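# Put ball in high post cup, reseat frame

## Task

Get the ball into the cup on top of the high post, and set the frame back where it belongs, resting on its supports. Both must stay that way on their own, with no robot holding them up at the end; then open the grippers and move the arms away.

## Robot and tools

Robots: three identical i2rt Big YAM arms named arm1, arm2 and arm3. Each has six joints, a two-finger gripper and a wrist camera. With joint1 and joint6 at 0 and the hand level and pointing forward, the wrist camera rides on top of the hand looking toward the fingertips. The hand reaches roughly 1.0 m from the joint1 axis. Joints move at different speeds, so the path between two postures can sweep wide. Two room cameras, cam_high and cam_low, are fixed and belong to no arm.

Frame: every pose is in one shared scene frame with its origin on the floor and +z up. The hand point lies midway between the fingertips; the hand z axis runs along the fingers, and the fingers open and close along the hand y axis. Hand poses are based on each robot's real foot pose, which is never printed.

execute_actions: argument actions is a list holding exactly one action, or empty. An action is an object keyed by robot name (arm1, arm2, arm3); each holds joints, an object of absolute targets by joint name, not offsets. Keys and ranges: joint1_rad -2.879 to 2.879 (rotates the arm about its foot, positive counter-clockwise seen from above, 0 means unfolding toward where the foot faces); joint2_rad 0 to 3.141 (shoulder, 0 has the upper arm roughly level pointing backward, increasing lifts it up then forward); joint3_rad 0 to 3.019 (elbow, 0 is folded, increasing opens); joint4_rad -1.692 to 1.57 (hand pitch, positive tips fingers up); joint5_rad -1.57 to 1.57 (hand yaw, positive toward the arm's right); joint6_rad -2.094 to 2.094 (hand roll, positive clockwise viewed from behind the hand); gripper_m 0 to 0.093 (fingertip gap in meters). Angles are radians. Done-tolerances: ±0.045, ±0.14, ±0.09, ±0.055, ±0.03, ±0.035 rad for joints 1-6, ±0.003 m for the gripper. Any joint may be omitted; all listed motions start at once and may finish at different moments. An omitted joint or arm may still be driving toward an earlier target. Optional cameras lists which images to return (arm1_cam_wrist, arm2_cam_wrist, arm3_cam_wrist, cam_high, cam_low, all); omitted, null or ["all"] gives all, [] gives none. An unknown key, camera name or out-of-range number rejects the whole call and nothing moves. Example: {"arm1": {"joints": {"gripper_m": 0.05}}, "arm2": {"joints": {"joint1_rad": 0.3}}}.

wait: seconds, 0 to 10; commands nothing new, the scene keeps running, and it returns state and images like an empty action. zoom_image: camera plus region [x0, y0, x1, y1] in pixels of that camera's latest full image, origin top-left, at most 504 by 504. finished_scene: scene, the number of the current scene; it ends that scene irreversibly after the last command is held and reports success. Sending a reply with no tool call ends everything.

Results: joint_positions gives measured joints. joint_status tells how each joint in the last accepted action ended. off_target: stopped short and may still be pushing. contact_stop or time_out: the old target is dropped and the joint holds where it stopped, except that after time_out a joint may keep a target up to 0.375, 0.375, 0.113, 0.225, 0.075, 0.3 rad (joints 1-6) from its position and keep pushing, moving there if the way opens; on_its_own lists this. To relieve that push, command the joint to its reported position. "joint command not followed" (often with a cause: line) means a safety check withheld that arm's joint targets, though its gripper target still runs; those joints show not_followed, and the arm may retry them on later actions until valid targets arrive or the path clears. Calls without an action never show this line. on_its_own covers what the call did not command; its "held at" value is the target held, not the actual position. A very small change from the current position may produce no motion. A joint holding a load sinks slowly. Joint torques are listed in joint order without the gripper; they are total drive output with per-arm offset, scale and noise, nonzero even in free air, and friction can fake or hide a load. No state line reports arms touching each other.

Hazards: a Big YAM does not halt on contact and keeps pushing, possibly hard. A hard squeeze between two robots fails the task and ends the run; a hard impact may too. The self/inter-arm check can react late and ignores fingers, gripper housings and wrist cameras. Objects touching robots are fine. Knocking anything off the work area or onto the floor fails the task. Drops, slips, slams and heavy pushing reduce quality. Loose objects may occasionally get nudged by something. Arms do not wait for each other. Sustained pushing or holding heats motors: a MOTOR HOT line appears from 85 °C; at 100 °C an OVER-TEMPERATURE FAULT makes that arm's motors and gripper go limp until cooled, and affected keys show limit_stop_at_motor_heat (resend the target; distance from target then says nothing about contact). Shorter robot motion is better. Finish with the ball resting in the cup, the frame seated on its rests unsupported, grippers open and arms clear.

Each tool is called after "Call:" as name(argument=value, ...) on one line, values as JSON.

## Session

Call:
execute_actions(actions=[])

Scene clock: 0.00 s.
Joint torques (N m, as the arm reports them, + toward a larger angle): no reading
Motor temperatures (°C, as the motors report them): arm1=[26 28 26 24 22 23] | arm2=[23 26 28 25 24 26] | arm3=[24 29 25 25 26 24]
arm1.joint_positions: joint1_rad=-0.257 joint2_rad=+0.553 joint3_rad=+1.385 joint4_rad=-1.416 joint5_rad=-0.233 joint6_rad=+0.092 gripper_m=+0.094
arm1.joint_status: not commanded
arm1.hand: x=+1.2474 y=+0.0157 z=+1.3367 quat_wxyz=(+0.048, +0.872, -0.116, -0.474) (m; scene frame)
arm2.joint_positions: joint1_rad=+0.192 joint2_rad=+0.616 joint3_rad=+1.420 joint4_rad=-1.273 joint5_rad=-0.135 joint6_rad=+0.461 gripper_m=+0.094
arm2.joint_status: not commanded
arm2.hand: x=-0.5491 y=+1.0973 z=+1.3885 quat_wxyz=(-0.523, -0.486, -0.699, +0.044) (m; scene frame)
arm3.joint_positions: joint1_rad=+0.353 joint2_rad=+0.658 joint3_rad=+1.337 joint4_rad=-1.272 joint5_rad=-0.049 joint6_rad=+0.284 gripper_m=+0.095
arm3.joint_status: not commanded
arm3.hand: x=-0.6957 y=-0.9953 z=+1.3070 quat_wxyz=(-0.296, +0.484, -0.737, -0.368) (m; scene frame)
pictures: arm1_cam_wrist, arm2_cam_wrist, arm3_cam_wrist, cam_high, cam_low
Images, in order (width x height): arm1_cam_wrist 504x504, arm2_cam_wrist 504x504, arm3_cam_wrist 504x504, cam_high 504x504, cam_low 504x504.

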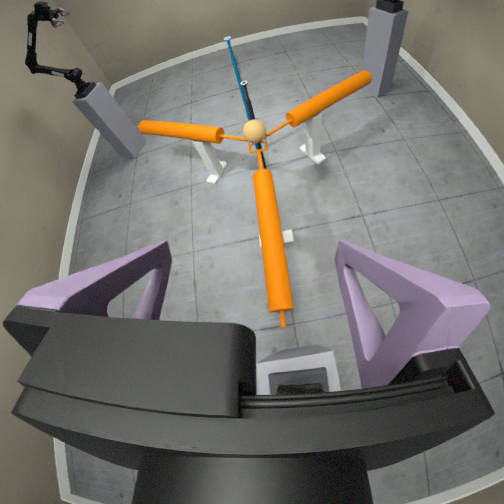

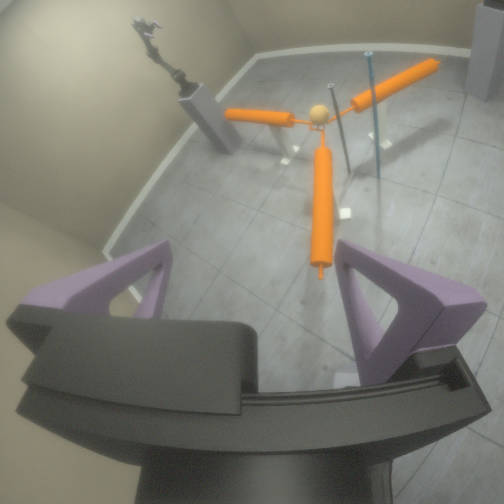

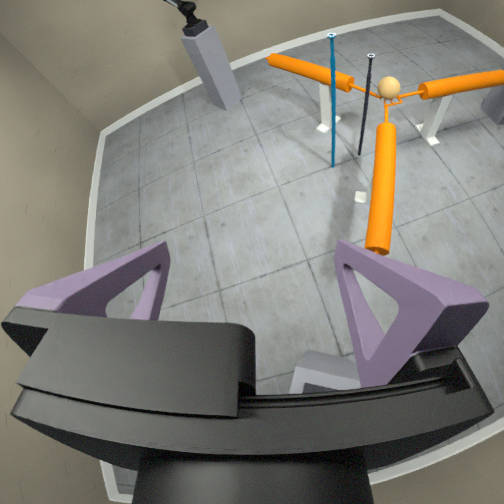

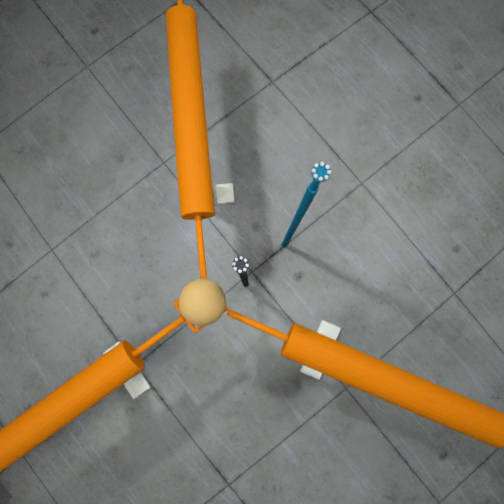

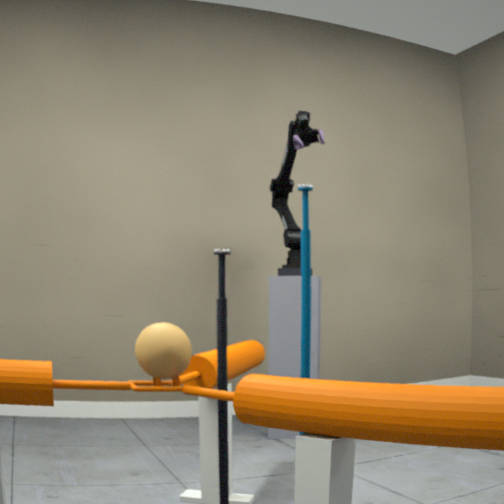

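Call:
execute_actions(actions=[{"arm1":{"joints":{"joint1_rad":0.2,"joint2_rad":1.9,"joint3_rad":0.55,"joint4_rad":-0.2,"joint5_rad":0,"joint6_rad":0.167}},"arm2":{"joints":{"joint1_rad":0.359,"joint2_rad":2.2,"joint3_rad":1.4,"joint4_rad":-0.77,"joint5_rad":0,"joint6_rad":0.415}},"arm3":{"joints":{"joint1_rad":-0.328,"joint2_rad":2.15,"joint3_rad":1.3,"joint4_rad":-0.72,"joint5_rad":0,"joint6_rad":-0.285}}}], cameras=["arm1_cam_wrist","arm2_cam_wrist","arm3_cam_wrist"])

Scene clock: 21.53 s.
Joint torques (N m, as the arm reports them, + toward a larger angle): arm1=[ -0.94 -11.65   2.68   0.67   0.15   0.09] | arm2=[  1.42 -17.68   6.51   0.39   0.26  -0.04] | arm3=[  0.34 -20.72   8.26   0.85   0.13  -0.14]
Motor temperatures (°C, as the motors report them): arm1=[26 28 29 24 22 23] | arm2=[23 26 32 25 24 26] | arm3=[24 29 28 25 26 24]
arm1.joint_positions: joint1_rad=+0.196 joint2_rad=+1.896 joint3_rad=+0.549 joint4_rad=-0.211 joint5_rad=-0.003 joint6_rad=+0.151 gripper_m=+0.094
arm1.joint_status: all done
arm1.hand: x=+1.1595 y=-0.0428 z=+0.6481 quat_wxyz=(-0.002, +1.000, -0.001, -0.001) (m; scene frame)
arm2.joint_positions: joint1_rad=+0.356 joint2_rad=+2.186 joint3_rad=+1.401 joint4_rad=-0.773 joint5_rad=-0.003 joint6_rad=+0.427 gripper_m=+0.094
arm2.joint_status: all done
arm2.hand: x=-0.2818 y=+0.8990 z=+0.7033 quat_wxyz=(-0.005, -0.524, -0.851, +0.002) (m; scene frame)
arm3.joint_positions: joint1_rad=-0.335 joint2_rad=+2.136 joint3_rad=+1.289 joint4_rad=-0.731 joint5_rad=-0.001 joint6_rad=-0.271 gripper_m=+0.095
arm3.joint_status: all done
arm3.hand: x=-0.3269 y=-0.8998 z=+0.6732 quat_wxyz=(+0.000, +0.480, -0.877, -0.001) (m; scene frame)
pictures: arm1_cam_wrist, arm2_cam_wrist, arm3_cam_wrist
Images, in order (width x height): arm1_cam_wrist 504x504, arm2_cam_wrist 504x504, arm3_cam_wrist 504x504.

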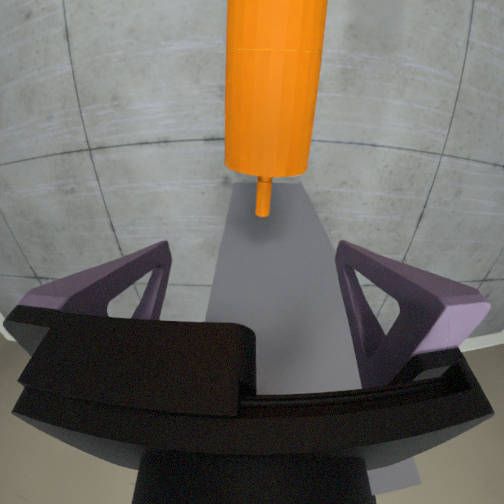

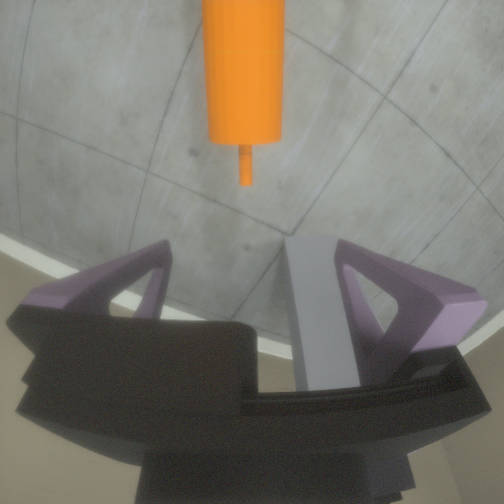

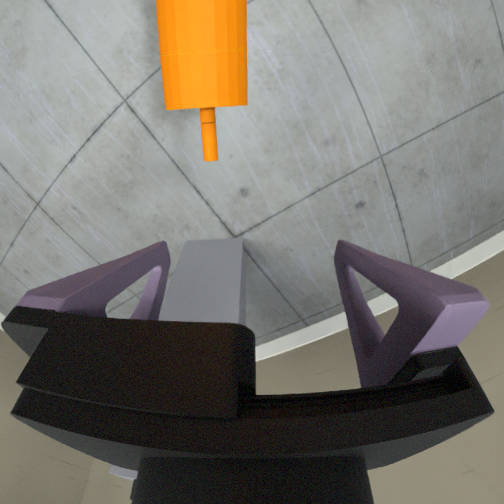

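Call:
execute_actions(actions=[{"arm1":{"joints":{"joint1_rad":0.175,"joint2_rad":2.64,"joint3_rad":0.54,"joint4_rad":0.64,"joint6_rad":0.195,"gripper_m":0.06}},"arm2":{"joints":{"joint1_rad":0.408,"joint2_rad":2.625,"joint3_rad":1.31,"joint4_rad":-0.01,"joint6_rad":0.475,"gripper_m":0.06}},"arm3":{"joints":{"joint1_rad":-0.2,"joint2_rad":2.55,"joint3_rad":1.248,"joint4_rad":-0.02,"joint6_rad":-0.125,"gripper_m":0.06}}}], cameras=["arm1_cam_wrist","arm2_cam_wrist","arm3_cam_wrist"])

Scene clock: 49.23 s.
Joint torques (N m, as the arm reports them, + toward a larger angle): arm1=[ -2.47 -12.16  -5.27   0.89   0.16   0.09] | arm2=[  0.46 -17.82   3.81   1.15   0.21   0.22] | arm3=[ -0.71 -22.68   4.43   1.54   0.12   0.11]
Motor temperatures (°C, as the motors report them): arm1=[26 28 27 24 22 23] | arm2=[23 28 31 25 24 26] | arm3=[24 31 27 25 26 24]
arm1.joint_positions: joint1_rad=+0.192 joint2_rad=+2.636 joint3_rad=+0.549 joint4_rad=+0.629 joint5_rad=-0.003 joint6_rad=+0.179 gripper_m=+0.060
arm1.joint_status: all done
arm1.hand: x=+1.2308 y=-0.0300 z=+0.4774 quat_wxyz=(+0.006, +0.999, -0.016, -0.050) (m; scene frame)
arm2.joint_positions: joint1_rad=+0.414 joint2_rad=+2.628 joint3_rad=+1.298 joint4_rad=-0.020 joint5_rad=-0.002 joint6_rad=+0.462 gripper_m=+0.060
arm2.joint_status: all done
arm2.hand: x=-0.2948 y=+0.9470 z=+0.4652 quat_wxyz=(-0.109, -0.511, -0.852, +0.010) (m; scene frame)
arm3.joint_positions: joint1_rad=-0.196 joint2_rad=+2.558 joint3_rad=+1.239 joint4_rad=-0.036 joint5_rad=-0.001 joint6_rad=-0.139 gripper_m=+0.060
arm3.joint_status: all done
arm3.hand: x=-0.3855 y=-0.8549 z=+0.4636 quat_wxyz=(-0.104, +0.480, -0.870, -0.040) (m; scene frame)
pictures: arm1_cam_wrist, arm2_cam_wrist, arm3_cam_wrist
Images, in order (width x height): arm1_cam_wrist 504x504, arm2_cam_wrist 504x504, arm3_cam_wrist 504x504.

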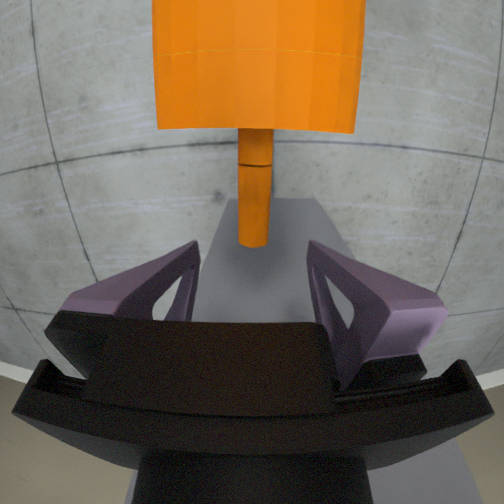

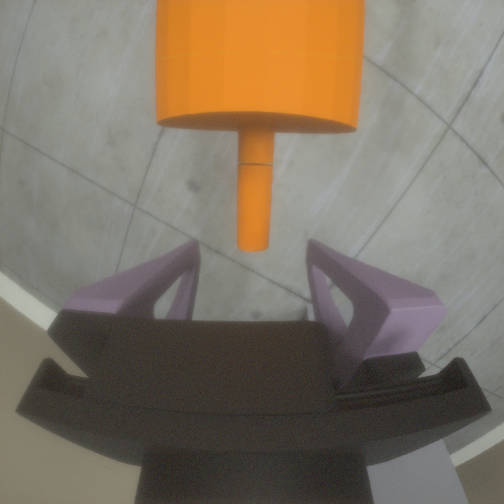

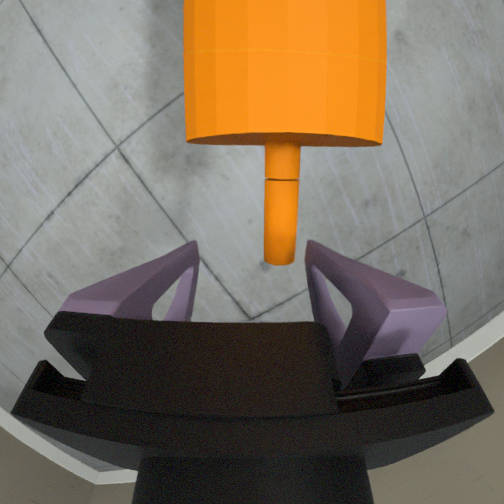

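Call:
execute_actions(actions=[{"arm1":{"joints":{"joint2_rad":2.85,"joint3_rad":0.70,"joint4_rad":0.685}},"arm2":{"joints":{"joint2_rad":2.78,"joint3_rad":1.425,"joint4_rad":0.03}},"arm3":{"joints":{"joint1_rad":-0.228,"joint2_rad":2.695,"joint3_rad":1.332,"joint4_rad":0.048,"joint6_rad":-0.17}}}], cameras=["arm1_cam_wrist","arm2_cam_wrist","arm3_cam_wrist"])

Scene clock: 60.23 s.
Joint torques (N m, as the arm reports them, + toward a larger angle): arm1=[ -2.46 -12.03  -5.     0.62   0.15   0.09] | arm2=[  0.63 -16.76   2.88   0.97   0.19   0.24] | arm3=[ -0.59 -21.18   3.72   1.39   0.13  -0.14]
Motor temperatures (°C, as the motors report them): arm1=[26 28 27 24 22 23] | arm2=[23 29 30 25 24 26] | arm3=[24 32 26 25 26 24]
arm1.joint_positions: joint1_rad=+0.192 joint2_rad=+2.853 joint3_rad=+0.699 joint4_rad=+0.678 joint5_rad=-0.003 joint6_rad=+0.179 gripper_m=+0.060
arm1.joint_status: all done
arm1.hand: x=+1.2394 y=-0.0282 z=+0.4093 quat_wxyz=(+0.005, +0.999, -0.016, -0.041) (m; scene frame)
arm2.joint_positions: joint1_rad=+0.414 joint2_rad=+2.760 joint3_rad=+1.423 joint4_rad=+0.027 joint5_rad=-0.002 joint6_rad=+0.462 gripper_m=+0.060
arm2.joint_status: all done
arm2.hand: x=-0.2788 y=+0.9353 z=+0.4177 quat_wxyz=(-0.128, -0.510, -0.850, +0.012) (m; scene frame)
arm3.joint_positions: joint1_rad=-0.226 joint2_rad=+2.677 joint3_rad=+1.328 joint4_rad=+0.039 joint5_rad=-0.001 joint6_rad=-0.156 gripper_m=+0.060
arm3.joint_status: all done
arm3.hand: x=-0.3631 y=-0.8534 z=+0.4208 quat_wxyz=(-0.126, +0.473, -0.871, -0.045) (m; scene frame)
pictures: arm1_cam_wrist, arm2_cam_wrist, arm3_cam_wrist
Images, in order (width x height): arm1_cam_wrist 504x504, arm2_cam_wrist 504x504, arm3_cam_wrist 504x504.

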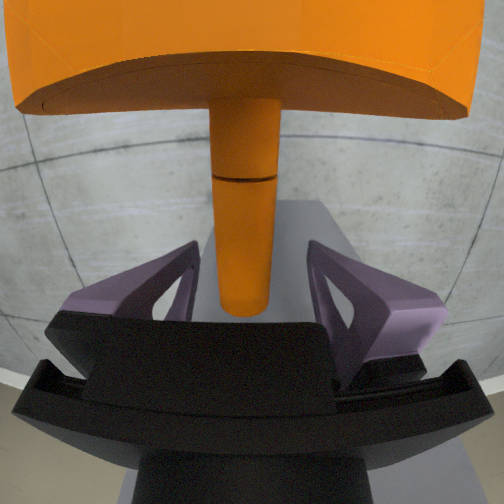

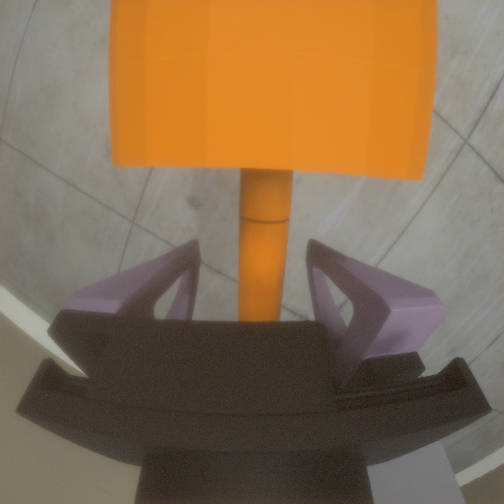

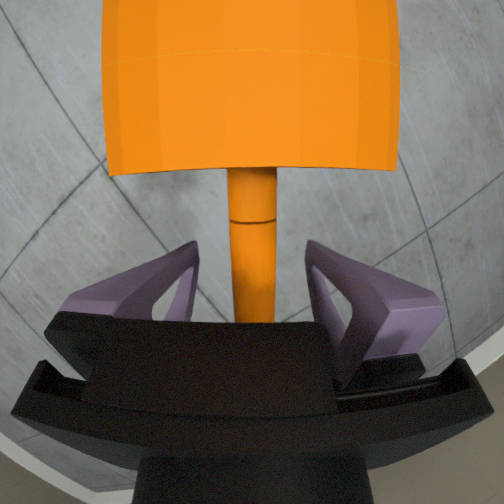

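Call:
execute_actions(actions=[{"arm1":{"joints":{"joint3_rad":0.73}},"arm2":{"joints":{"joint2_rad":2.803,"joint1_rad":0.4}},"arm3":{"joints":{"joint2_rad":2.722}}}], cameras=[])

Call:
execute_actions(actions=[{"arm1":{"joints":{"gripper_m":0.0,"joint1_rad":0.2}},"arm2":{"joints":{"gripper_m":0.0}},"arm3":{"joints":{"gripper_m":0.0}}}])

Scene clock: 66.97 s.
Joint torques (N m, as the arm reports them, + toward a larger angle): arm1=[ -2.45 -13.14  -4.28   0.67   0.15   0.09] | arm2=[  0.63 -16.22   2.99   1.     0.21   0.23] | arm3=[ -0.52 -19.31   3.55   1.34   0.12  -0.14]
Motor temperatures (°C, as the motors report them): arm1=[26 29 27 24 22 23] | arm2=[23 29 30 25 24 26] | arm3=[24 32 26 25 26 24]
arm1.joint_positions: joint1_rad=+0.192 joint2_rad=+2.853 joint3_rad=+0.723 joint4_rad=+0.678 joint5_rad=-0.003 joint6_rad=+0.179 gripper_m=+0.060
arm1.joint_status: all done
arm1.hand: x=+1.2260 y=-0.0301 z=+0.4048 quat_wxyz=(+0.006, +0.998, -0.016, -0.053) (m; scene frame)
arm2.joint_positions: joint1_rad=+0.406 joint2_rad=+2.765 joint3_rad=+1.423 joint4_rad=+0.027 joint5_rad=-0.002 joint6_rad=+0.462 gripper_m=+0.060
arm2.joint_status: all done
arm2.hand: x=-0.2834 y=+0.9331 z=+0.4153 quat_wxyz=(-0.126, -0.514, -0.849, +0.012) (m; scene frame)
arm3.joint_positions: joint1_rad=-0.226 joint2_rad=+2.690 joint3_rad=+1.328 joint4_rad=+0.039 joint5_rad=-0.001 joint6_rad=-0.156 gripper_m=+0.060
arm3.joint_status: all done
arm3.hand: x=-0.3673 y=-0.8581 z=+0.4143 quat_wxyz=(-0.120, +0.474, -0.871, -0.043) (m; scene frame)
pictures: none
No camera images: the call's "cameras" was empty. Leave "cameras" out to get every camera's image.

Scene clock: 67.60 s.
Joint torques (N m, as the arm reports them, + toward a larger angle): arm1=[ -0.7  -13.1   -4.22   0.71   0.18   0.08] | arm2=[  0.28 -16.05   2.92   0.95   0.29   0.08] | arm3=[ -0.45 -19.71   3.6    1.33  -0.07  -0.09]
Motor temperatures (°C, as the motors report them): arm1=[26 29 27 24 22 23] | arm2=[23 29 30 25 24 26] | arm3=[24 32 26 25 26 24]
arm1.joint_positions: joint1_rad=+0.192 joint2_rad=+2.853 joint3_rad=+0.723 joint4_rad=+0.679 joint5_rad=-0.003 joint6_rad=+0.180 gripper_m=+0.015
arm1.joint_status: gripper_m off_target (ended at +0.015, target +0.000); the others done
arm1.hand: x=+1.2259 y=-0.0303 z=+0.4048 quat_wxyz=(+0.007, +0.998, -0.017, -0.053) (m; scene frame)
arm2.joint_positions: joint1_rad=+0.407 joint2_rad=+2.765 joint3_rad=+1.423 joint4_rad=+0.027 joint5_rad=-0.004 joint6_rad=+0.476 gripper_m=+0.017
arm2.joint_status: gripper_m off_target (ended at +0.017, target +0.000)
arm2.hand: x=-0.2829 y=+0.9338 z=+0.4153 quat_wxyz=(-0.126, -0.519, -0.845, +0.010) (m; scene frame)
arm3.joint_positions: joint1_rad=-0.228 joint2_rad=+2.690 joint3_rad=+1.328 joint4_rad=+0.040 joint5_rad=+0.004 joint6_rad=-0.162 gripper_m=+0.017
arm3.joint_status: gripper_m off_target (ended at +0.018, target +0.000)
arm3.hand: x=-0.3659 y=-0.8594 z=+0.4142 quat_wxyz=(-0.122, +0.475, -0.871, -0.040) (m; scene frame)
pictures: arm1_cam_wrist, arm2_cam_wrist, arm3_cam_wrist, cam_high, cam_low
Images, in order (width x height): arm1_cam_wrist 504x504, arm2_cam_wrist 504x504, arm3_cam_wrist 504x504, cam_high 504x504, cam_low 504x504.

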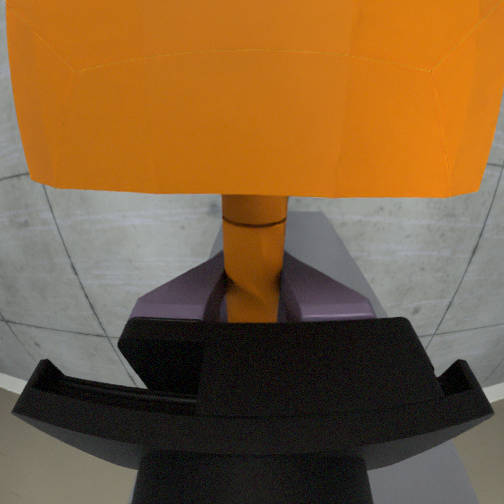

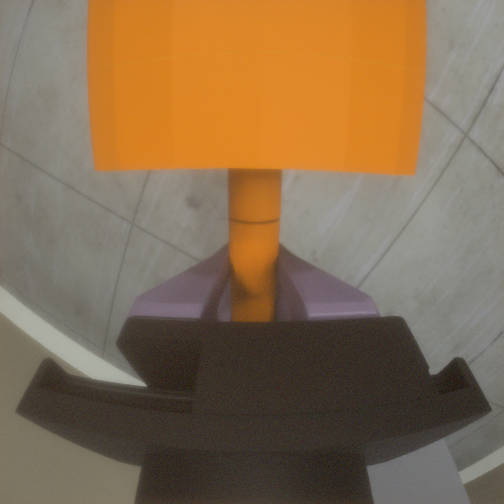

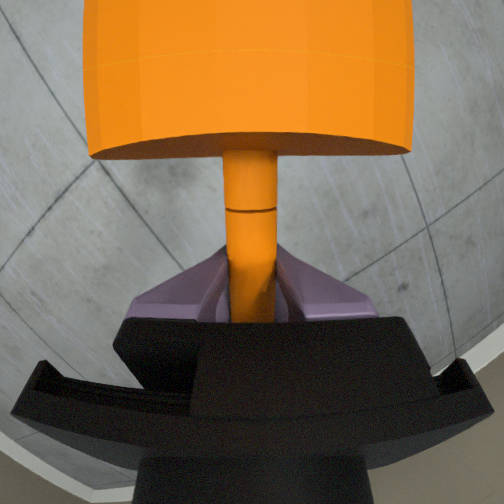

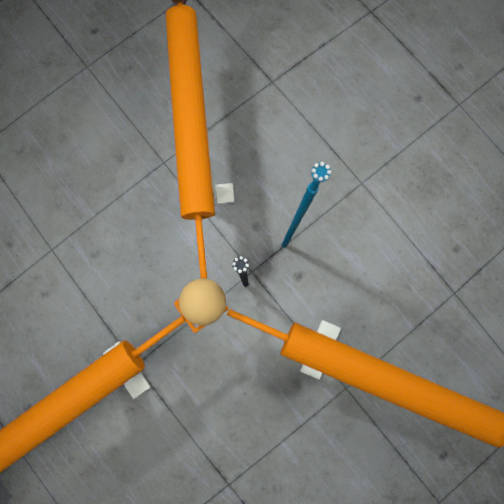

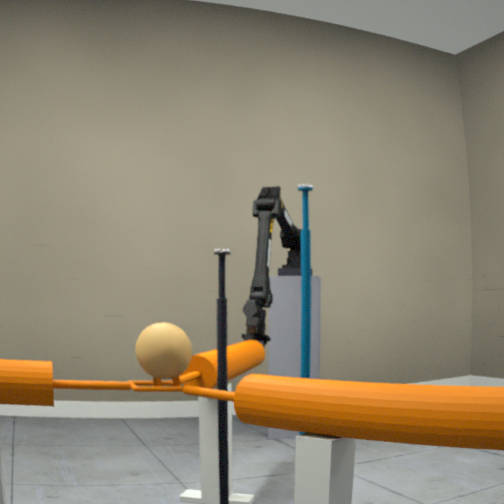

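Call:
execute_actions(actions=[{"arm2":{"joints":{"gripper_m":0.035,"joint2_rad":2.83}},"arm3":{"joints":{"gripper_m":0.035,"joint2_rad":2.74,"joint4_rad":0.075}}}], cameras=[])

Call:
execute_actions(actions=[{"arm2":{"joints":{"gripper_m":0.0}},"arm3":{"joints":{"gripper_m":0.0}}}], cameras=["arm2_cam_wrist","arm3_cam_wrist"])

Scene clock: 74.87 s.
Joint torques (N m, as the arm reports them, + toward a larger angle): arm1=[ -0.71 -13.1   -4.23   0.71   0.16   0.08] | arm2=[  0.44 -16.3    2.59   0.91   0.27   0.07] | arm3=[ -0.47 -19.64   3.42   1.67  -0.02  -0.09]
Motor temperatures (°C, as the motors report them): arm1=[26 29 27 24 22 23] | arm2=[23 29 29 25 24 26] | arm3=[24 32 26 25 26 24]
arm1.joint_positions: joint1_rad=+0.192 joint2_rad=+2.853 joint3_rad=+0.723 joint4_rad=+0.679 joint5_rad=-0.003 joint6_rad=+0.180 gripper_m=+0.015
arm1.joint_status: not commanded
arm1.hand: x=+1.2259 y=-0.0302 z=+0.4048 quat_wxyz=(+0.007, +0.998, -0.017, -0.053) (m; scene frame)
arm2.joint_positions: joint1_rad=+0.407 joint2_rad=+2.799 joint3_rad=+1.423 joint4_rad=+0.027 joint5_rad=-0.003 joint6_rad=+0.476 gripper_m=+0.035
arm2.joint_status: all done
arm2.hand: x=-0.2980 y=+0.9444 z=+0.3978 quat_wxyz=(-0.109, -0.520, -0.847, +0.009) (m; scene frame)
arm3.joint_positions: joint1_rad=-0.228 joint2_rad=+2.709 joint3_rad=+1.328 joint4_rad=+0.058 joint5_rad=+0.003 joint6_rad=-0.162 gripper_m=+0.035
arm3.joint_status: all done
arm3.hand: x=-0.3698 y=-0.8636 z=+0.4055 quat_wxyz=(-0.121, +0.475, -0.871, -0.040) (m; scene frame)
pictures: none
No camera images: the call's "cameras" was empty. Leave "cameras" out to get every camera's image.

Scene clock: 75.40 s.
Joint torques (N m, as the arm reports them, + toward a larger angle): arm1=[ -0.7  -13.09  -4.34   0.66  -0.06   0.07] | arm2=[ -0.18 -16.3    2.42   0.74   0.4    0.09] | arm3=[ -0.1  -19.5    3.43   1.68  -0.11  -0.1 ]
Motor temperatures (°C, as the motors report them): arm1=[26 29 27 24 22 23] | arm2=[23 29 29 25 24 26] | arm3=[24 32 26 25 26 24]
arm1.joint_positions: joint1_rad=+0.192 joint2_rad=+2.852 joint3_rad=+0.725 joint4_rad=+0.680 joint5_rad=+0.004 joint6_rad=+0.181 gripper_m=+0.015
arm1.joint_status: not commanded
arm1.hand: x=+1.2241 y=-0.0292 z=+0.4047 quat_wxyz=(+0.004, +0.998, -0.017, -0.056) (m; scene frame)
arm2.joint_positions: joint1_rad=+0.414 joint2_rad=+2.799 joint3_rad=+1.425 joint4_rad=+0.031 joint5_rad=-0.007 joint6_rad=+0.475 gripper_m=+0.015
arm2.joint_status: gripper_m off_target (ended at +0.015, target +0.000)
arm2.hand: x=-0.2934 y=+0.9470 z=+0.3982 quat_wxyz=(-0.113, -0.516, -0.849, +0.007) (m; scene frame)
arm3.joint_positions: joint1_rad=-0.232 joint2_rad=+2.709 joint3_rad=+1.328 joint4_rad=+0.058 joint5_rad=+0.005 joint6_rad=-0.162 gripper_m=+0.017
arm3.joint_status: gripper_m off_target (ended at +0.017, target +0.000)
arm3.hand: x=-0.3681 y=-0.8651 z=+0.4055 quat_wxyz=(-0.121, +0.473, -0.872, -0.039) (m; scene frame)
pictures: arm2_cam_wrist, arm3_cam_wrist
Images, in order (width x height): arm2_cam_wrist 504x504, arm3_cam_wrist 504x504.

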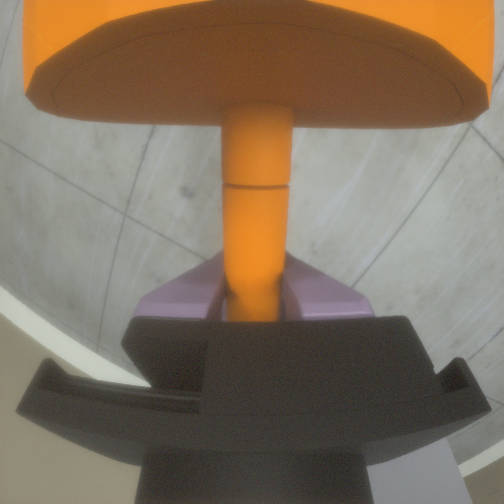

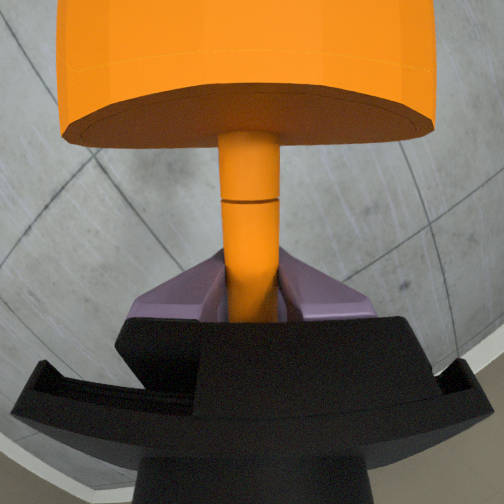

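Call:
execute_actions(actions=[{"arm1":{"joints":{"joint1_rad":0.192,"joint2_rad":2.59,"joint3_rad":0.535,"joint4_rad":0.615}},"arm2":{"joints":{"joint1_rad":0.414,"joint2_rad":2.578,"joint3_rad":1.278,"joint4_rad":-0.024}},"arm3":{"joints":{"joint1_rad":-0.232,"joint2_rad":2.485,"joint3_rad":1.2,"joint4_rad":-0.016}}}], cameras=[])

Call:
execute_actions(actions=[{"arm1":{"joints":{"joint2_rad":2.07,"joint3_rad":0.33,"joint4_rad":0.298}},"arm2":{"joints":{"joint2_rad":2.273,"joint3_rad":1.13,"joint4_rad":-0.186}},"arm3":{"joints":{"joint2_rad":2.18,"joint3_rad":1.08,"joint4_rad":-0.208}}}], cameras=["arm2_cam_wrist","cam_low"])

Call:
execute_actions(actions=[{"arm1":{"joints":{"joint2_rad":1.41,"joint3_rad":0.297,"joint4_rad":-0.32}},"arm2":{"joints":{"joint2_rad":1.992,"joint3_rad":1.085,"joint4_rad":-0.425}},"arm3":{"joints":{"joint2_rad":1.905,"joint3_rad":1.06,"joint4_rad":-0.47}}}], cameras=[])

Call:
execute_actions(actions=[{"arm1":{"joints":{"joint2_rad":0.968,"joint3_rad":0.465,"joint4_rad":-0.9}},"arm2":{"joints":{"joint2_rad":1.76,"joint3_rad":1.152,"joint4_rad":-0.71}},"arm3":{"joints":{"joint2_rad":1.69,"joint3_rad":1.155,"joint4_rad":-0.765}}}], cameras=[])

Call:
execute_actions(actions=[{"arm1":{"joints":{"joint2_rad":0.84,"joint3_rad":0.665,"joint4_rad":-1.21}},"arm2":{"joints":{"joint2_rad":1.638,"joint3_rad":1.268,"joint4_rad":-0.94}},"arm3":{"joints":{"joint2_rad":1.583,"joint3_rad":1.29,"joint4_rad":-1.0}}}])

Scene clock: 101.07 s.
Joint torques (N m, as the arm reports them, + toward a larger angle): arm1=[ -1.3  -13.83  -5.76   0.76   0.06   0.07] | arm2=[  0.98 -20.14   2.74   0.74   0.17   0.16] | arm3=[ -1.   -24.17   4.05   0.74   0.01  -0.08]
Motor temperatures (°C, as the motors report them): arm1=[26 29 27 24 22 23] | arm2=[23 29 29 25 24 26] | arm3=[24 32 26 25 26 24]
arm1.joint_positions: joint1_rad=+0.192 joint2_rad=+2.603 joint3_rad=+0.554 joint4_rad=+0.609 joint5_rad=+0.000 joint6_rad=+0.181 gripper_m=+0.015
arm1.joint_status: all done
arm1.hand: x=+1.2182 y=-0.0314 z=+0.4828 quat_wxyz=(+0.006, +0.998, -0.017, -0.059) (m; scene frame)
arm2.joint_positions: joint1_rad=+0.410 joint2_rad=+2.604 joint3_rad=+1.279 joint4_rad=-0.021 joint5_rad=-0.002 joint6_rad=+0.469 gripper_m=+0.015
arm2.joint_status: all done
arm2.hand: x=-0.2967 y=+0.9457 z=+0.4741 quat_wxyz=(-0.110, -0.516, -0.849, +0.010) (m; scene frame)
arm3.joint_positions: joint1_rad=-0.225 joint2_rad=+2.513 joint3_rad=+1.195 joint4_rad=-0.010 joint5_rad=+0.002 joint6_rad=-0.162 gripper_m=+0.017
arm3.joint_status: all done
arm3.hand: x=-0.3736 y=-0.8652 z=+0.4814 quat_wxyz=(-0.119, +0.477, -0.870, -0.040) (m; scene frame)
pictures: none
No camera images: the call's "cameras" was empty. Leave "cameras" out to get every camera's image.

Scene clock: 102.27 s.
Joint torques (N m, as the arm reports them, + toward a larger angle): arm1=[ -1.17 -12.1   -2.25   0.23   0.08   0.07] | arm2=[  2.06 -18.47   4.02   0.67   0.14   0.1 ] | arm3=[ -0.46 -21.85   5.93   0.52   0.07  -0.08]
Motor temperatures (°C, as the motors report them): arm1=[26 29 27 24 22 23] | arm2=[23 30 29 25 24 26] | arm3=[24 32 26 25 26 24]
arm1.joint_positions: joint1_rad=+0.192 joint2_rad=+2.088 joint3_rad=+0.345 joint4_rad=+0.304 joint5_rad=+0.000 joint6_rad=+0.181 gripper_m=+0.015
arm1.joint_status: all done
arm1.hand: x=+1.2197 y=-0.0320 z=+0.6055 quat_wxyz=(+0.006, +0.998, -0.017, -0.059) (m; scene frame)
arm2.joint_positions: joint1_rad=+0.409 joint2_rad=+2.290 joint3_rad=+1.133 joint4_rad=-0.182 joint5_rad=+0.000 joint6_rad=+0.473 gripper_m=+0.015
arm2.joint_status: all done
arm2.hand: x=-0.2937 y=+0.9435 z=+0.6004 quat_wxyz=(-0.115, -0.518, -0.848, +0.011) (m; scene frame)
arm3.joint_positions: joint1_rad=-0.232 joint2_rad=+2.196 joint3_rad=+1.075 joint4_rad=-0.197 joint5_rad=+0.001 joint6_rad=-0.162 gripper_m=+0.017
arm3.joint_status: all done
arm3.hand: x=-0.3701 y=-0.8658 z=+0.6070 quat_wxyz=(-0.123, +0.474, -0.871, -0.042) (m; scene frame)
pictures: arm2_cam_wrist, cam_low
Images, in order (width x height): arm2_cam_wrist 504x504, cam_low 504x504.

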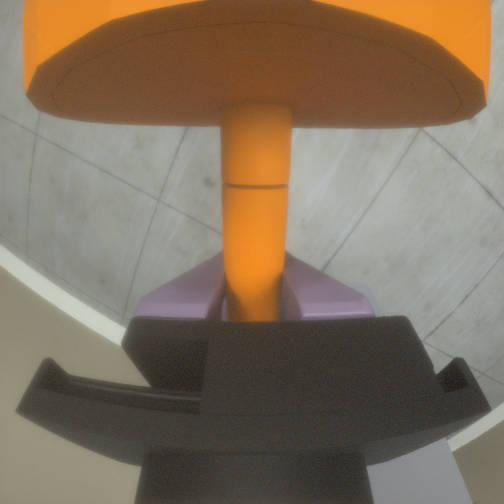

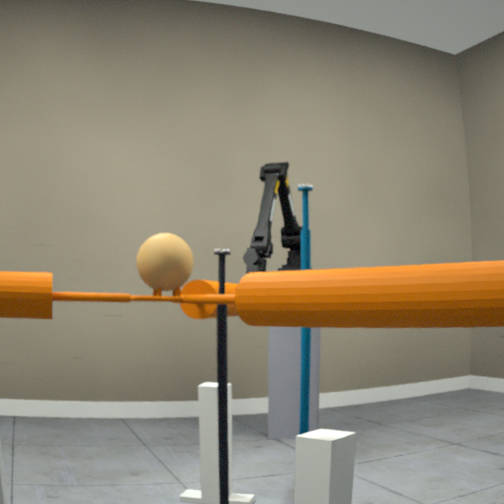

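Scene clock: 103.53 s.
Joint torques (N m, as the arm reports them, + toward a larger angle): arm1=[-1.2  -7.2   4.63 -0.33  0.1   0.07] | arm2=[  1.69 -17.45   5.73   0.69   0.06   0.13] | arm3=[ -0.54 -19.76   8.02   0.23   0.05  -0.09]
Motor temperatures (°C, as the motors report them): arm1=[26 29 27 24 22 23] | arm2=[23 30 29 25 24 26] | arm3=[24 32 26 25 26 24]
arm1.joint_positions: joint1_rad=+0.192 joint2_rad=+1.420 joint3_rad=+0.303 joint4_rad=-0.299 joint5_rad=-0.001 joint6_rad=+0.181 gripper_m=+0.015
arm1.joint_status: all done
arm1.hand: x=+1.2158 y=-0.0337 z=+0.7282 quat_wxyz=(+0.009, +0.997, -0.017, -0.071) (m; scene frame)
arm2.joint_positions: joint1_rad=+0.409 joint2_rad=+2.004 joint3_rad=+1.090 joint4_rad=-0.421 joint5_rad=+0.001 joint6_rad=+0.471 gripper_m=+0.015
arm2.joint_status: all done
arm2.hand: x=-0.2931 y=+0.9432 z=+0.7227 quat_wxyz=(-0.116, -0.517, -0.848, +0.012) (m; scene frame)
arm3.joint_positions: joint1_rad=-0.229 joint2_rad=+1.914 joint3_rad=+1.057 joint4_rad=-0.451 joint5_rad=+0.001 joint6_rad=-0.162 gripper_m=+0.017
arm3.joint_status: all done
arm3.hand: x=-0.3710 y=-0.8646 z=+0.7297 quat_wxyz=(-0.128, +0.475, -0.870, -0.044) (m; scene frame)
pictures: none
No camera images: the call's "cameras" was empty. Leave "cameras" out to get every camera's image.

Scene clock: 106.13 s.
Joint torques (N m, as the arm reports them, + toward a larger angle): arm1=[-1.21 -4.37 11.38 -1.72 -0.14  0.07] | arm2=[  2.29 -15.35  10.01  -0.23  -0.01   0.13] | arm3=[ -1.05 -18.32  11.86  -0.21   0.09  -0.09]
Motor temperatures (°C, as the motors report them): arm1=[26 29 27 24 22 23] | arm2=[23 30 30 25 24 26] | arm3=[24 32 26 25 26 24]
arm1.joint_positions: joint1_rad=+0.192 joint2_rad=+0.977 joint3_rad=+0.445 joint4_rad=-0.843 joint5_rad=+0.007 joint6_rad=+0.182 gripper_m=+0.015
arm1.joint_status: joint4_rad time_out (moved -0.544 of -0.601); the others done
arm1.on_its_own: joint4_rad reads -0.843 and still pushes toward -0.900 since a time_out
arm1.hand: x=+1.2087 y=-0.0341 z=+0.8467 quat_wxyz=(+0.008, +0.996, -0.018, -0.091) (m; scene frame)
arm2.joint_positions: joint1_rad=+0.400 joint2_rad=+1.763 joint3_rad=+1.127 joint4_rad=-0.680 joint5_rad=+0.004 joint6_rad=+0.471 gripper_m=+0.015
arm2.joint_status: all done
arm2.hand: x=-0.2983 y=+0.9414 z=+0.8430 quat_wxyz=(-0.125, -0.520, -0.845, +0.014) (m; scene frame)
arm3.joint_positions: joint1_rad=-0.224 joint2_rad=+1.698 joint3_rad=+1.131 joint4_rad=-0.735 joint5_rad=+0.000 joint6_rad=-0.162 gripper_m=+0.017
arm3.joint_status: all done
arm3.hand: x=-0.3752 y=-0.8653 z=+0.8467 quat_wxyz=(-0.130, +0.476, -0.868, -0.045) (m; scene frame)
pictures: none
No camera images: the call's "cameras" was empty. Leave "cameras" out to get every camera's image.

not run: a stop came earlier in this reply.

Call:
execute_actions(actions=[{"arm1":{"joints":{"joint1_rad":0.145,"joint2_rad":1.135,"joint3_rad":0.87,"joint4_rad":-1.08,"joint6_rad":0.13}},"arm2":{"joints":{"joint1_rad":0.26,"joint2_rad":1.415,"joint3_rad":1.02,"joint4_rad":-0.935,"joint5_rad":-0.034,"joint6_rad":0.32}},"arm3":{"joints":{"joint1_rad":-0.035,"joint2_rad":1.41,"joint3_rad":1.115,"joint4_rad":-1.01,"joint5_rad":0.046,"joint6_rad":0.035}}}], cameras=["cam_high","cam_low"])

Call:
execute_actions(actions=[{"arm1":{"joints":{"joint1_rad":0.12,"joint2_rad":1.415,"joint3_rad":1.12,"joint4_rad":-1.03,"joint6_rad":0.108}},"arm2":{"joints":{"joint1_rad":0.04,"joint2_rad":1.23,"joint3_rad":0.84,"joint4_rad":-0.958,"joint5_rad":-0.082,"joint6_rad":0.1}},"arm3":{"joints":{"joint1_rad":0.215,"joint2_rad":1.30,"joint3_rad":1.0,"joint4_rad":-1.03,"joint5_rad":0.105,"joint6_rad":0.285}}}], cameras=[])

Call:
execute_actions(actions=[{"arm1":{"joints":{"joint1_rad":0.11,"joint2_rad":1.66,"joint3_rad":1.412,"joint4_rad":-1.055,"joint6_rad":0.1}},"arm2":{"joints":{"joint1_rad":-0.26,"joint2_rad":1.10,"joint3_rad":0.74,"joint4_rad":-1.015,"joint5_rad":-0.143,"joint6_rad":-0.195}},"arm3":{"joints":{"joint1_rad":0.495,"joint2_rad":1.262,"joint3_rad":0.968,"joint4_rad":-1.065,"joint5_rad":0.165,"joint6_rad":0.562}}}])

Scene clock: 136.73 s.
Joint torques (N m, as the arm reports them, + toward a larger angle): arm1=[ -1.42 -10.95  13.9   -1.37  -0.08  -0.16] | arm2=[  1.77 -12.31   8.11  -0.22  -0.07   0.01] | arm3=[ -0.5  -15.5   11.37  -0.7   -0.01   0.07]
Motor temperatures (°C, as the motors report them): arm1=[26 28 30 24 22 23] | arm2=[23 29 33 25 24 26] | arm3=[24 32 29 25 26 24]
arm1.joint_positions: joint1_rad=+0.148 joint2_rad=+1.163 joint3_rad=+0.831 joint4_rad=-1.031 joint5_rad=+0.005 joint6_rad=+0.140 gripper_m=+0.015
arm1.joint_status: all done
arm1.hand: x=+1.1043 y=-0.0349 z=+0.9381 quat_wxyz=(+0.005, +0.995, -0.019, -0.098) (m; scene frame)
arm2.joint_positions: joint1_rad=+0.253 joint2_rad=+1.431 joint3_rad=+1.032 joint4_rad=-0.903 joint5_rad=-0.029 joint6_rad=+0.327 gripper_m=+0.015
arm2.joint_status: all done
arm2.hand: x=-0.3987 y=+0.9404 z=+0.9486 quat_wxyz=(-0.132, -0.519, -0.844, +0.018) (m; scene frame)
arm3.joint_positions: joint1_rad=-0.035 joint2_rad=+1.427 joint3_rad=+1.107 joint4_rad=-0.968 joint5_rad=+0.050 joint6_rad=+0.025 gripper_m=+0.017
arm3.joint_status: all done
arm3.hand: x=-0.4786 y=-0.8616 z=+0.9498 quat_wxyz=(-0.138, +0.474, -0.868, -0.050) (m; scene frame)
pictures: cam_high, cam_low
Images, in order (width x height): cam_high 504x504, cam_low 504x504.

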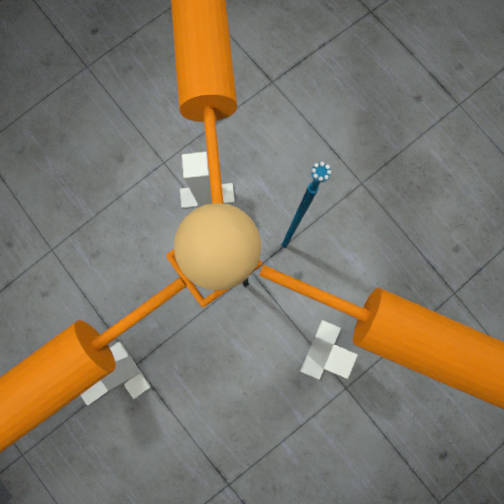

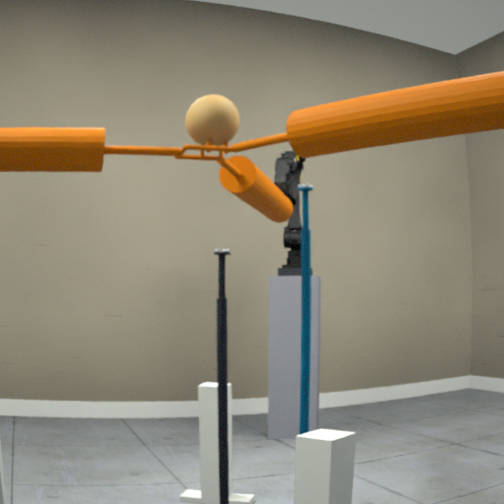

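Scene clock: 137.77 s.
Joint torques (N m, as the arm reports them, + toward a larger angle): arm1=[ -1.31 -17.99  12.94  -0.76  -0.1   -0.15] | arm2=[  1.67 -10.48   7.46  -0.52  -0.03  -0.07] | arm3=[ -0.34 -16.4   10.57  -0.64   0.04   0.11]
Motor temperatures (°C, as the motors report them): arm1=[26 28 30 24 22 23] | arm2=[23 29 33 25 24 26] | arm3=[24 32 29 25 26 24]
arm1.joint_positions: joint1_rad=+0.123 joint2_rad=+1.460 joint3_rad=+1.090 joint4_rad=-0.996 joint5_rad=+0.005 joint6_rad=+0.117 gripper_m=+0.015
arm1.joint_status: all done
arm1.hand: x=+0.9963 y=-0.0348 z=+0.9326 quat_wxyz=(+0.003, +0.995, -0.020, -0.096) (m; scene frame)
arm2.joint_positions: joint1_rad=+0.034 joint2_rad=+1.258 joint3_rad=+0.858 joint4_rad=-0.920 joint5_rad=-0.080 joint6_rad=+0.114 gripper_m=+0.015
arm2.joint_status: all done
arm2.hand: x=-0.5062 y=+0.9413 z=+0.9449 quat_wxyz=(-0.129, -0.519, -0.845, +0.020) (m; scene frame)
arm3.joint_positions: joint1_rad=+0.213 joint2_rad=+1.344 joint3_rad=+0.998 joint4_rad=-0.992 joint5_rad=+0.109 joint6_rad=+0.268 gripper_m=+0.017
arm3.joint_status: all done
arm3.hand: x=-0.5870 y=-0.8608 z=+0.9371 quat_wxyz=(-0.125, +0.474, -0.870, -0.043) (m; scene frame)
pictures: none
No camera images: the call's "cameras" was empty. Leave "cameras" out to get every camera's image.

Scene clock: 138.83 s.
Joint torques (N m, as the arm reports them, + toward a larger angle): arm1=[ -0.89 -22.94  14.23  -1.    -0.06  -0.08] | arm2=[ 0.59 -8.83  7.58 -0.84  0.16 -0.15] | arm3=[  1.06 -15.96  10.4   -1.04   0.02   0.19]
Motor temperatures (°C, as the motors report them): arm1=[26 28 30 24 22 23] | arm2=[23 29 33 25 24 26] | arm3=[24 32 29 25 26 24]
arm1.joint_positions: joint1_rad=+0.101 joint2_rad=+1.711 joint3_rad=+1.369 joint4_rad=-1.017 joint5_rad=+0.004 joint6_rad=+0.100 gripper_m=+0.015
arm1.joint_status: all done
arm1.hand: x=+0.8959 y=-0.0306 z=+0.9234 quat_wxyz=(+0.002, +0.995, -0.022, -0.100) (m; scene frame)
arm2.joint_positions: joint1_rad=-0.254 joint2_rad=+1.131 joint3_rad=+0.760 joint4_rad=-0.969 joint5_rad=-0.148 joint6_rad=-0.172 gripper_m=+0.015
arm2.joint_status: all done
arm2.hand: x=-0.6070 y=+0.9428 z=+0.9459 quat_wxyz=(-0.133, -0.516, -0.846, +0.024) (m; scene frame)
arm3.joint_positions: joint1_rad=+0.480 joint2_rad=+1.311 joint3_rad=+0.968 joint4_rad=-1.019 joint5_rad=+0.171 joint6_rad=+0.537 gripper_m=+0.017
arm3.joint_status: all done
arm3.hand: x=-0.6861 y=-0.8569 z=+0.9372 quat_wxyz=(-0.130, +0.471, -0.871, -0.047) (m; scene frame)
pictures: arm1_cam_wrist, arm2_cam_wrist, arm3_cam_wrist, cam_high, cam_low
Images, in order (width x height): arm1_cam_wrist 504x504, arm2_cam_wrist 504x504, arm3_cam_wrist 504x504, cam_high 504x504, cam_low 504x504.

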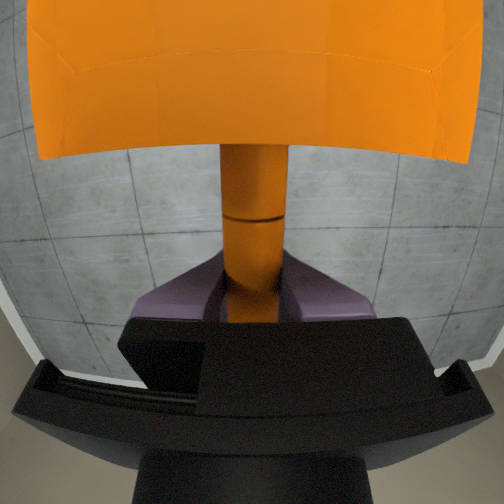

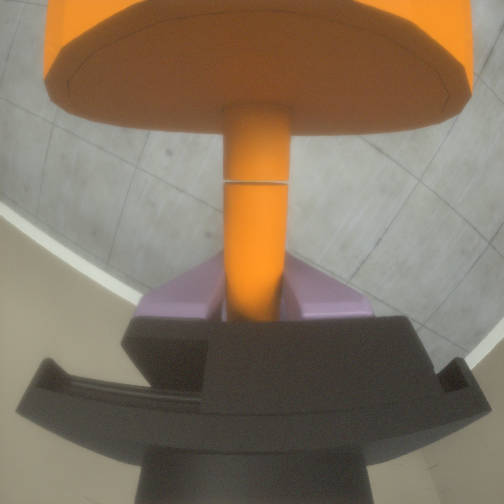

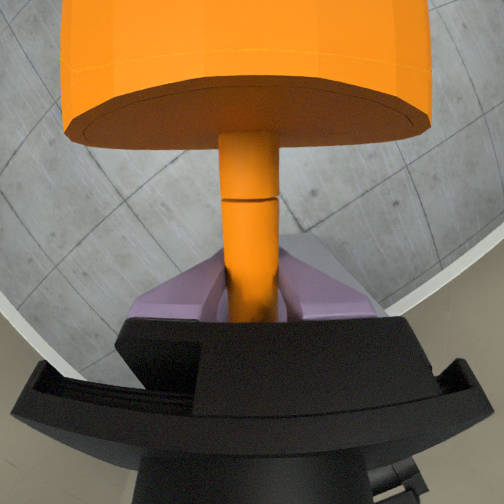

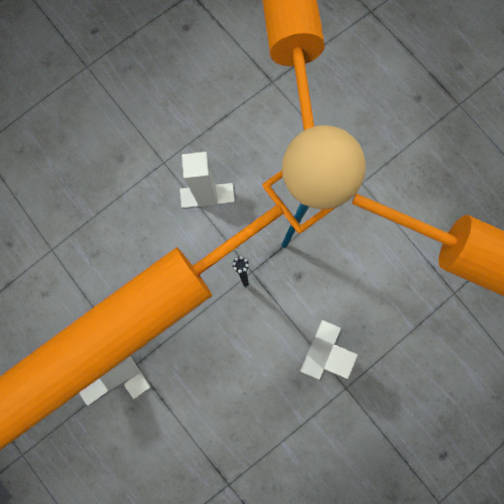

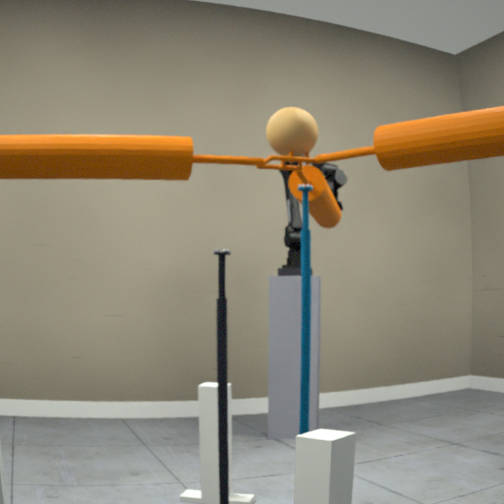

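Call:
execute_actions(actions=[{"arm1":{"joints":{"joint1_rad":0.14,"joint2_rad":1.795,"joint3_rad":1.575,"joint4_rad":-1.085,"joint6_rad":0.135}},"arm2":{"joints":{"joint1_rad":-0.435,"joint2_rad":1.193,"joint3_rad":0.726,"joint4_rad":-0.915,"joint5_rad":-0.174,"joint6_rad":-0.362}},"arm3":{"joints":{"joint1_rad":0.635,"joint2_rad":1.248,"joint3_rad":0.905,"joint4_rad":-1.03,"joint5_rad":0.194,"joint6_rad":0.697}}}], cameras=["cam_high","cam_low"])

Call:
zoom_image(camera="cam_low", region=[235, 100, 375, 240])

Call:
zoom_image(camera="cam_high", region=[240, 80, 420, 260])

Scene clock: 155.73 s.
Joint torques (N m, as the arm reports them, + toward a larger angle): arm1=[ -0.02 -25.55  14.58  -0.82   0.03   0.09] | arm2=[ 0.04 -9.13  7.74  0.18  0.27 -0.16] | arm3=[  1.1  -14.5   10.86  -0.28  -0.16   0.19]
Motor temperatures (°C, as the motors report them): arm1=[26 30 32 24 22 23] | arm2=[23 28 32 25 24 26] | arm3=[24 31 29 25 26 24]
arm1.joint_positions: joint1_rad=+0.129 joint2_rad=+1.844 joint3_rad=+1.529 joint4_rad=-1.052 joint5_rad=+0.002 joint6_rad=+0.119 gripper_m=+0.015
arm1.joint_status: all done
arm1.hand: x=+0.8484 y=-0.0502 z=+0.9131 quat_wxyz=(+0.005, +0.995, -0.017, -0.096) (m; scene frame)
arm2.joint_positions: joint1_rad=-0.425 joint2_rad=+1.217 joint3_rad=+0.738 joint4_rad=-0.900 joint5_rad=-0.183 joint6_rad=-0.343 gripper_m=+0.015
arm2.joint_status: all done
arm2.hand: x=-0.6556 y=+0.9218 z=+0.9151 quat_wxyz=(-0.130, -0.517, -0.846, +0.021) (m; scene frame)
arm3.joint_positions: joint1_rad=+0.618 joint2_rad=+1.291 joint3_rad=+0.897 joint4_rad=-1.004 joint5_rad=+0.206 joint6_rad=+0.674 gripper_m=+0.017
arm3.joint_status: all done
arm3.hand: x=-0.7328 y=-0.8779 z=+0.9173 quat_wxyz=(-0.131, +0.471, -0.871, -0.041) (m; scene frame)
pictures: cam_high, cam_low
Images, in order (width x height): cam_high 504x504, cam_low 504x504.

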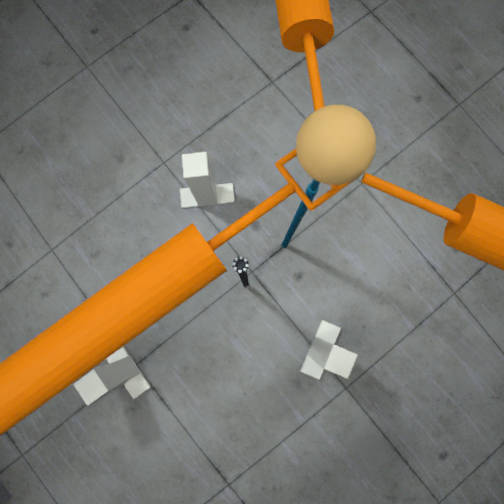

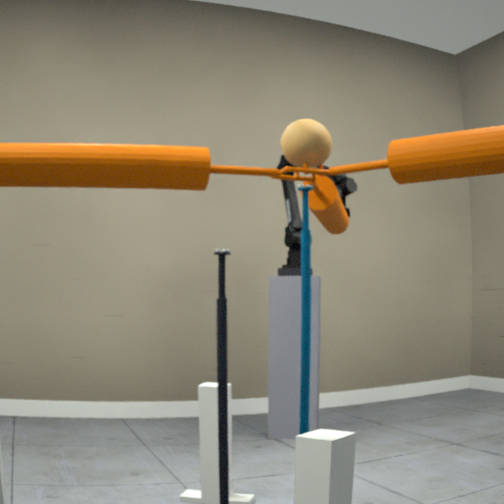

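Region (235, 100, 375, 240) of cam_low's 504x504 image, scaled by 3.600, with more detail than that image has.

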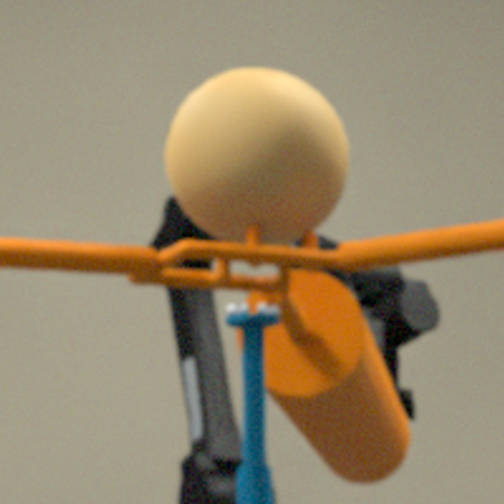

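Region (240, 80, 420, 260) of cam_high's 504x504 image, scaled by 2.800, with more detail than that image has.

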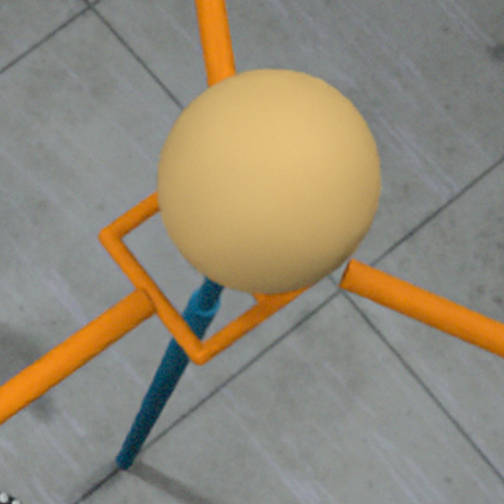

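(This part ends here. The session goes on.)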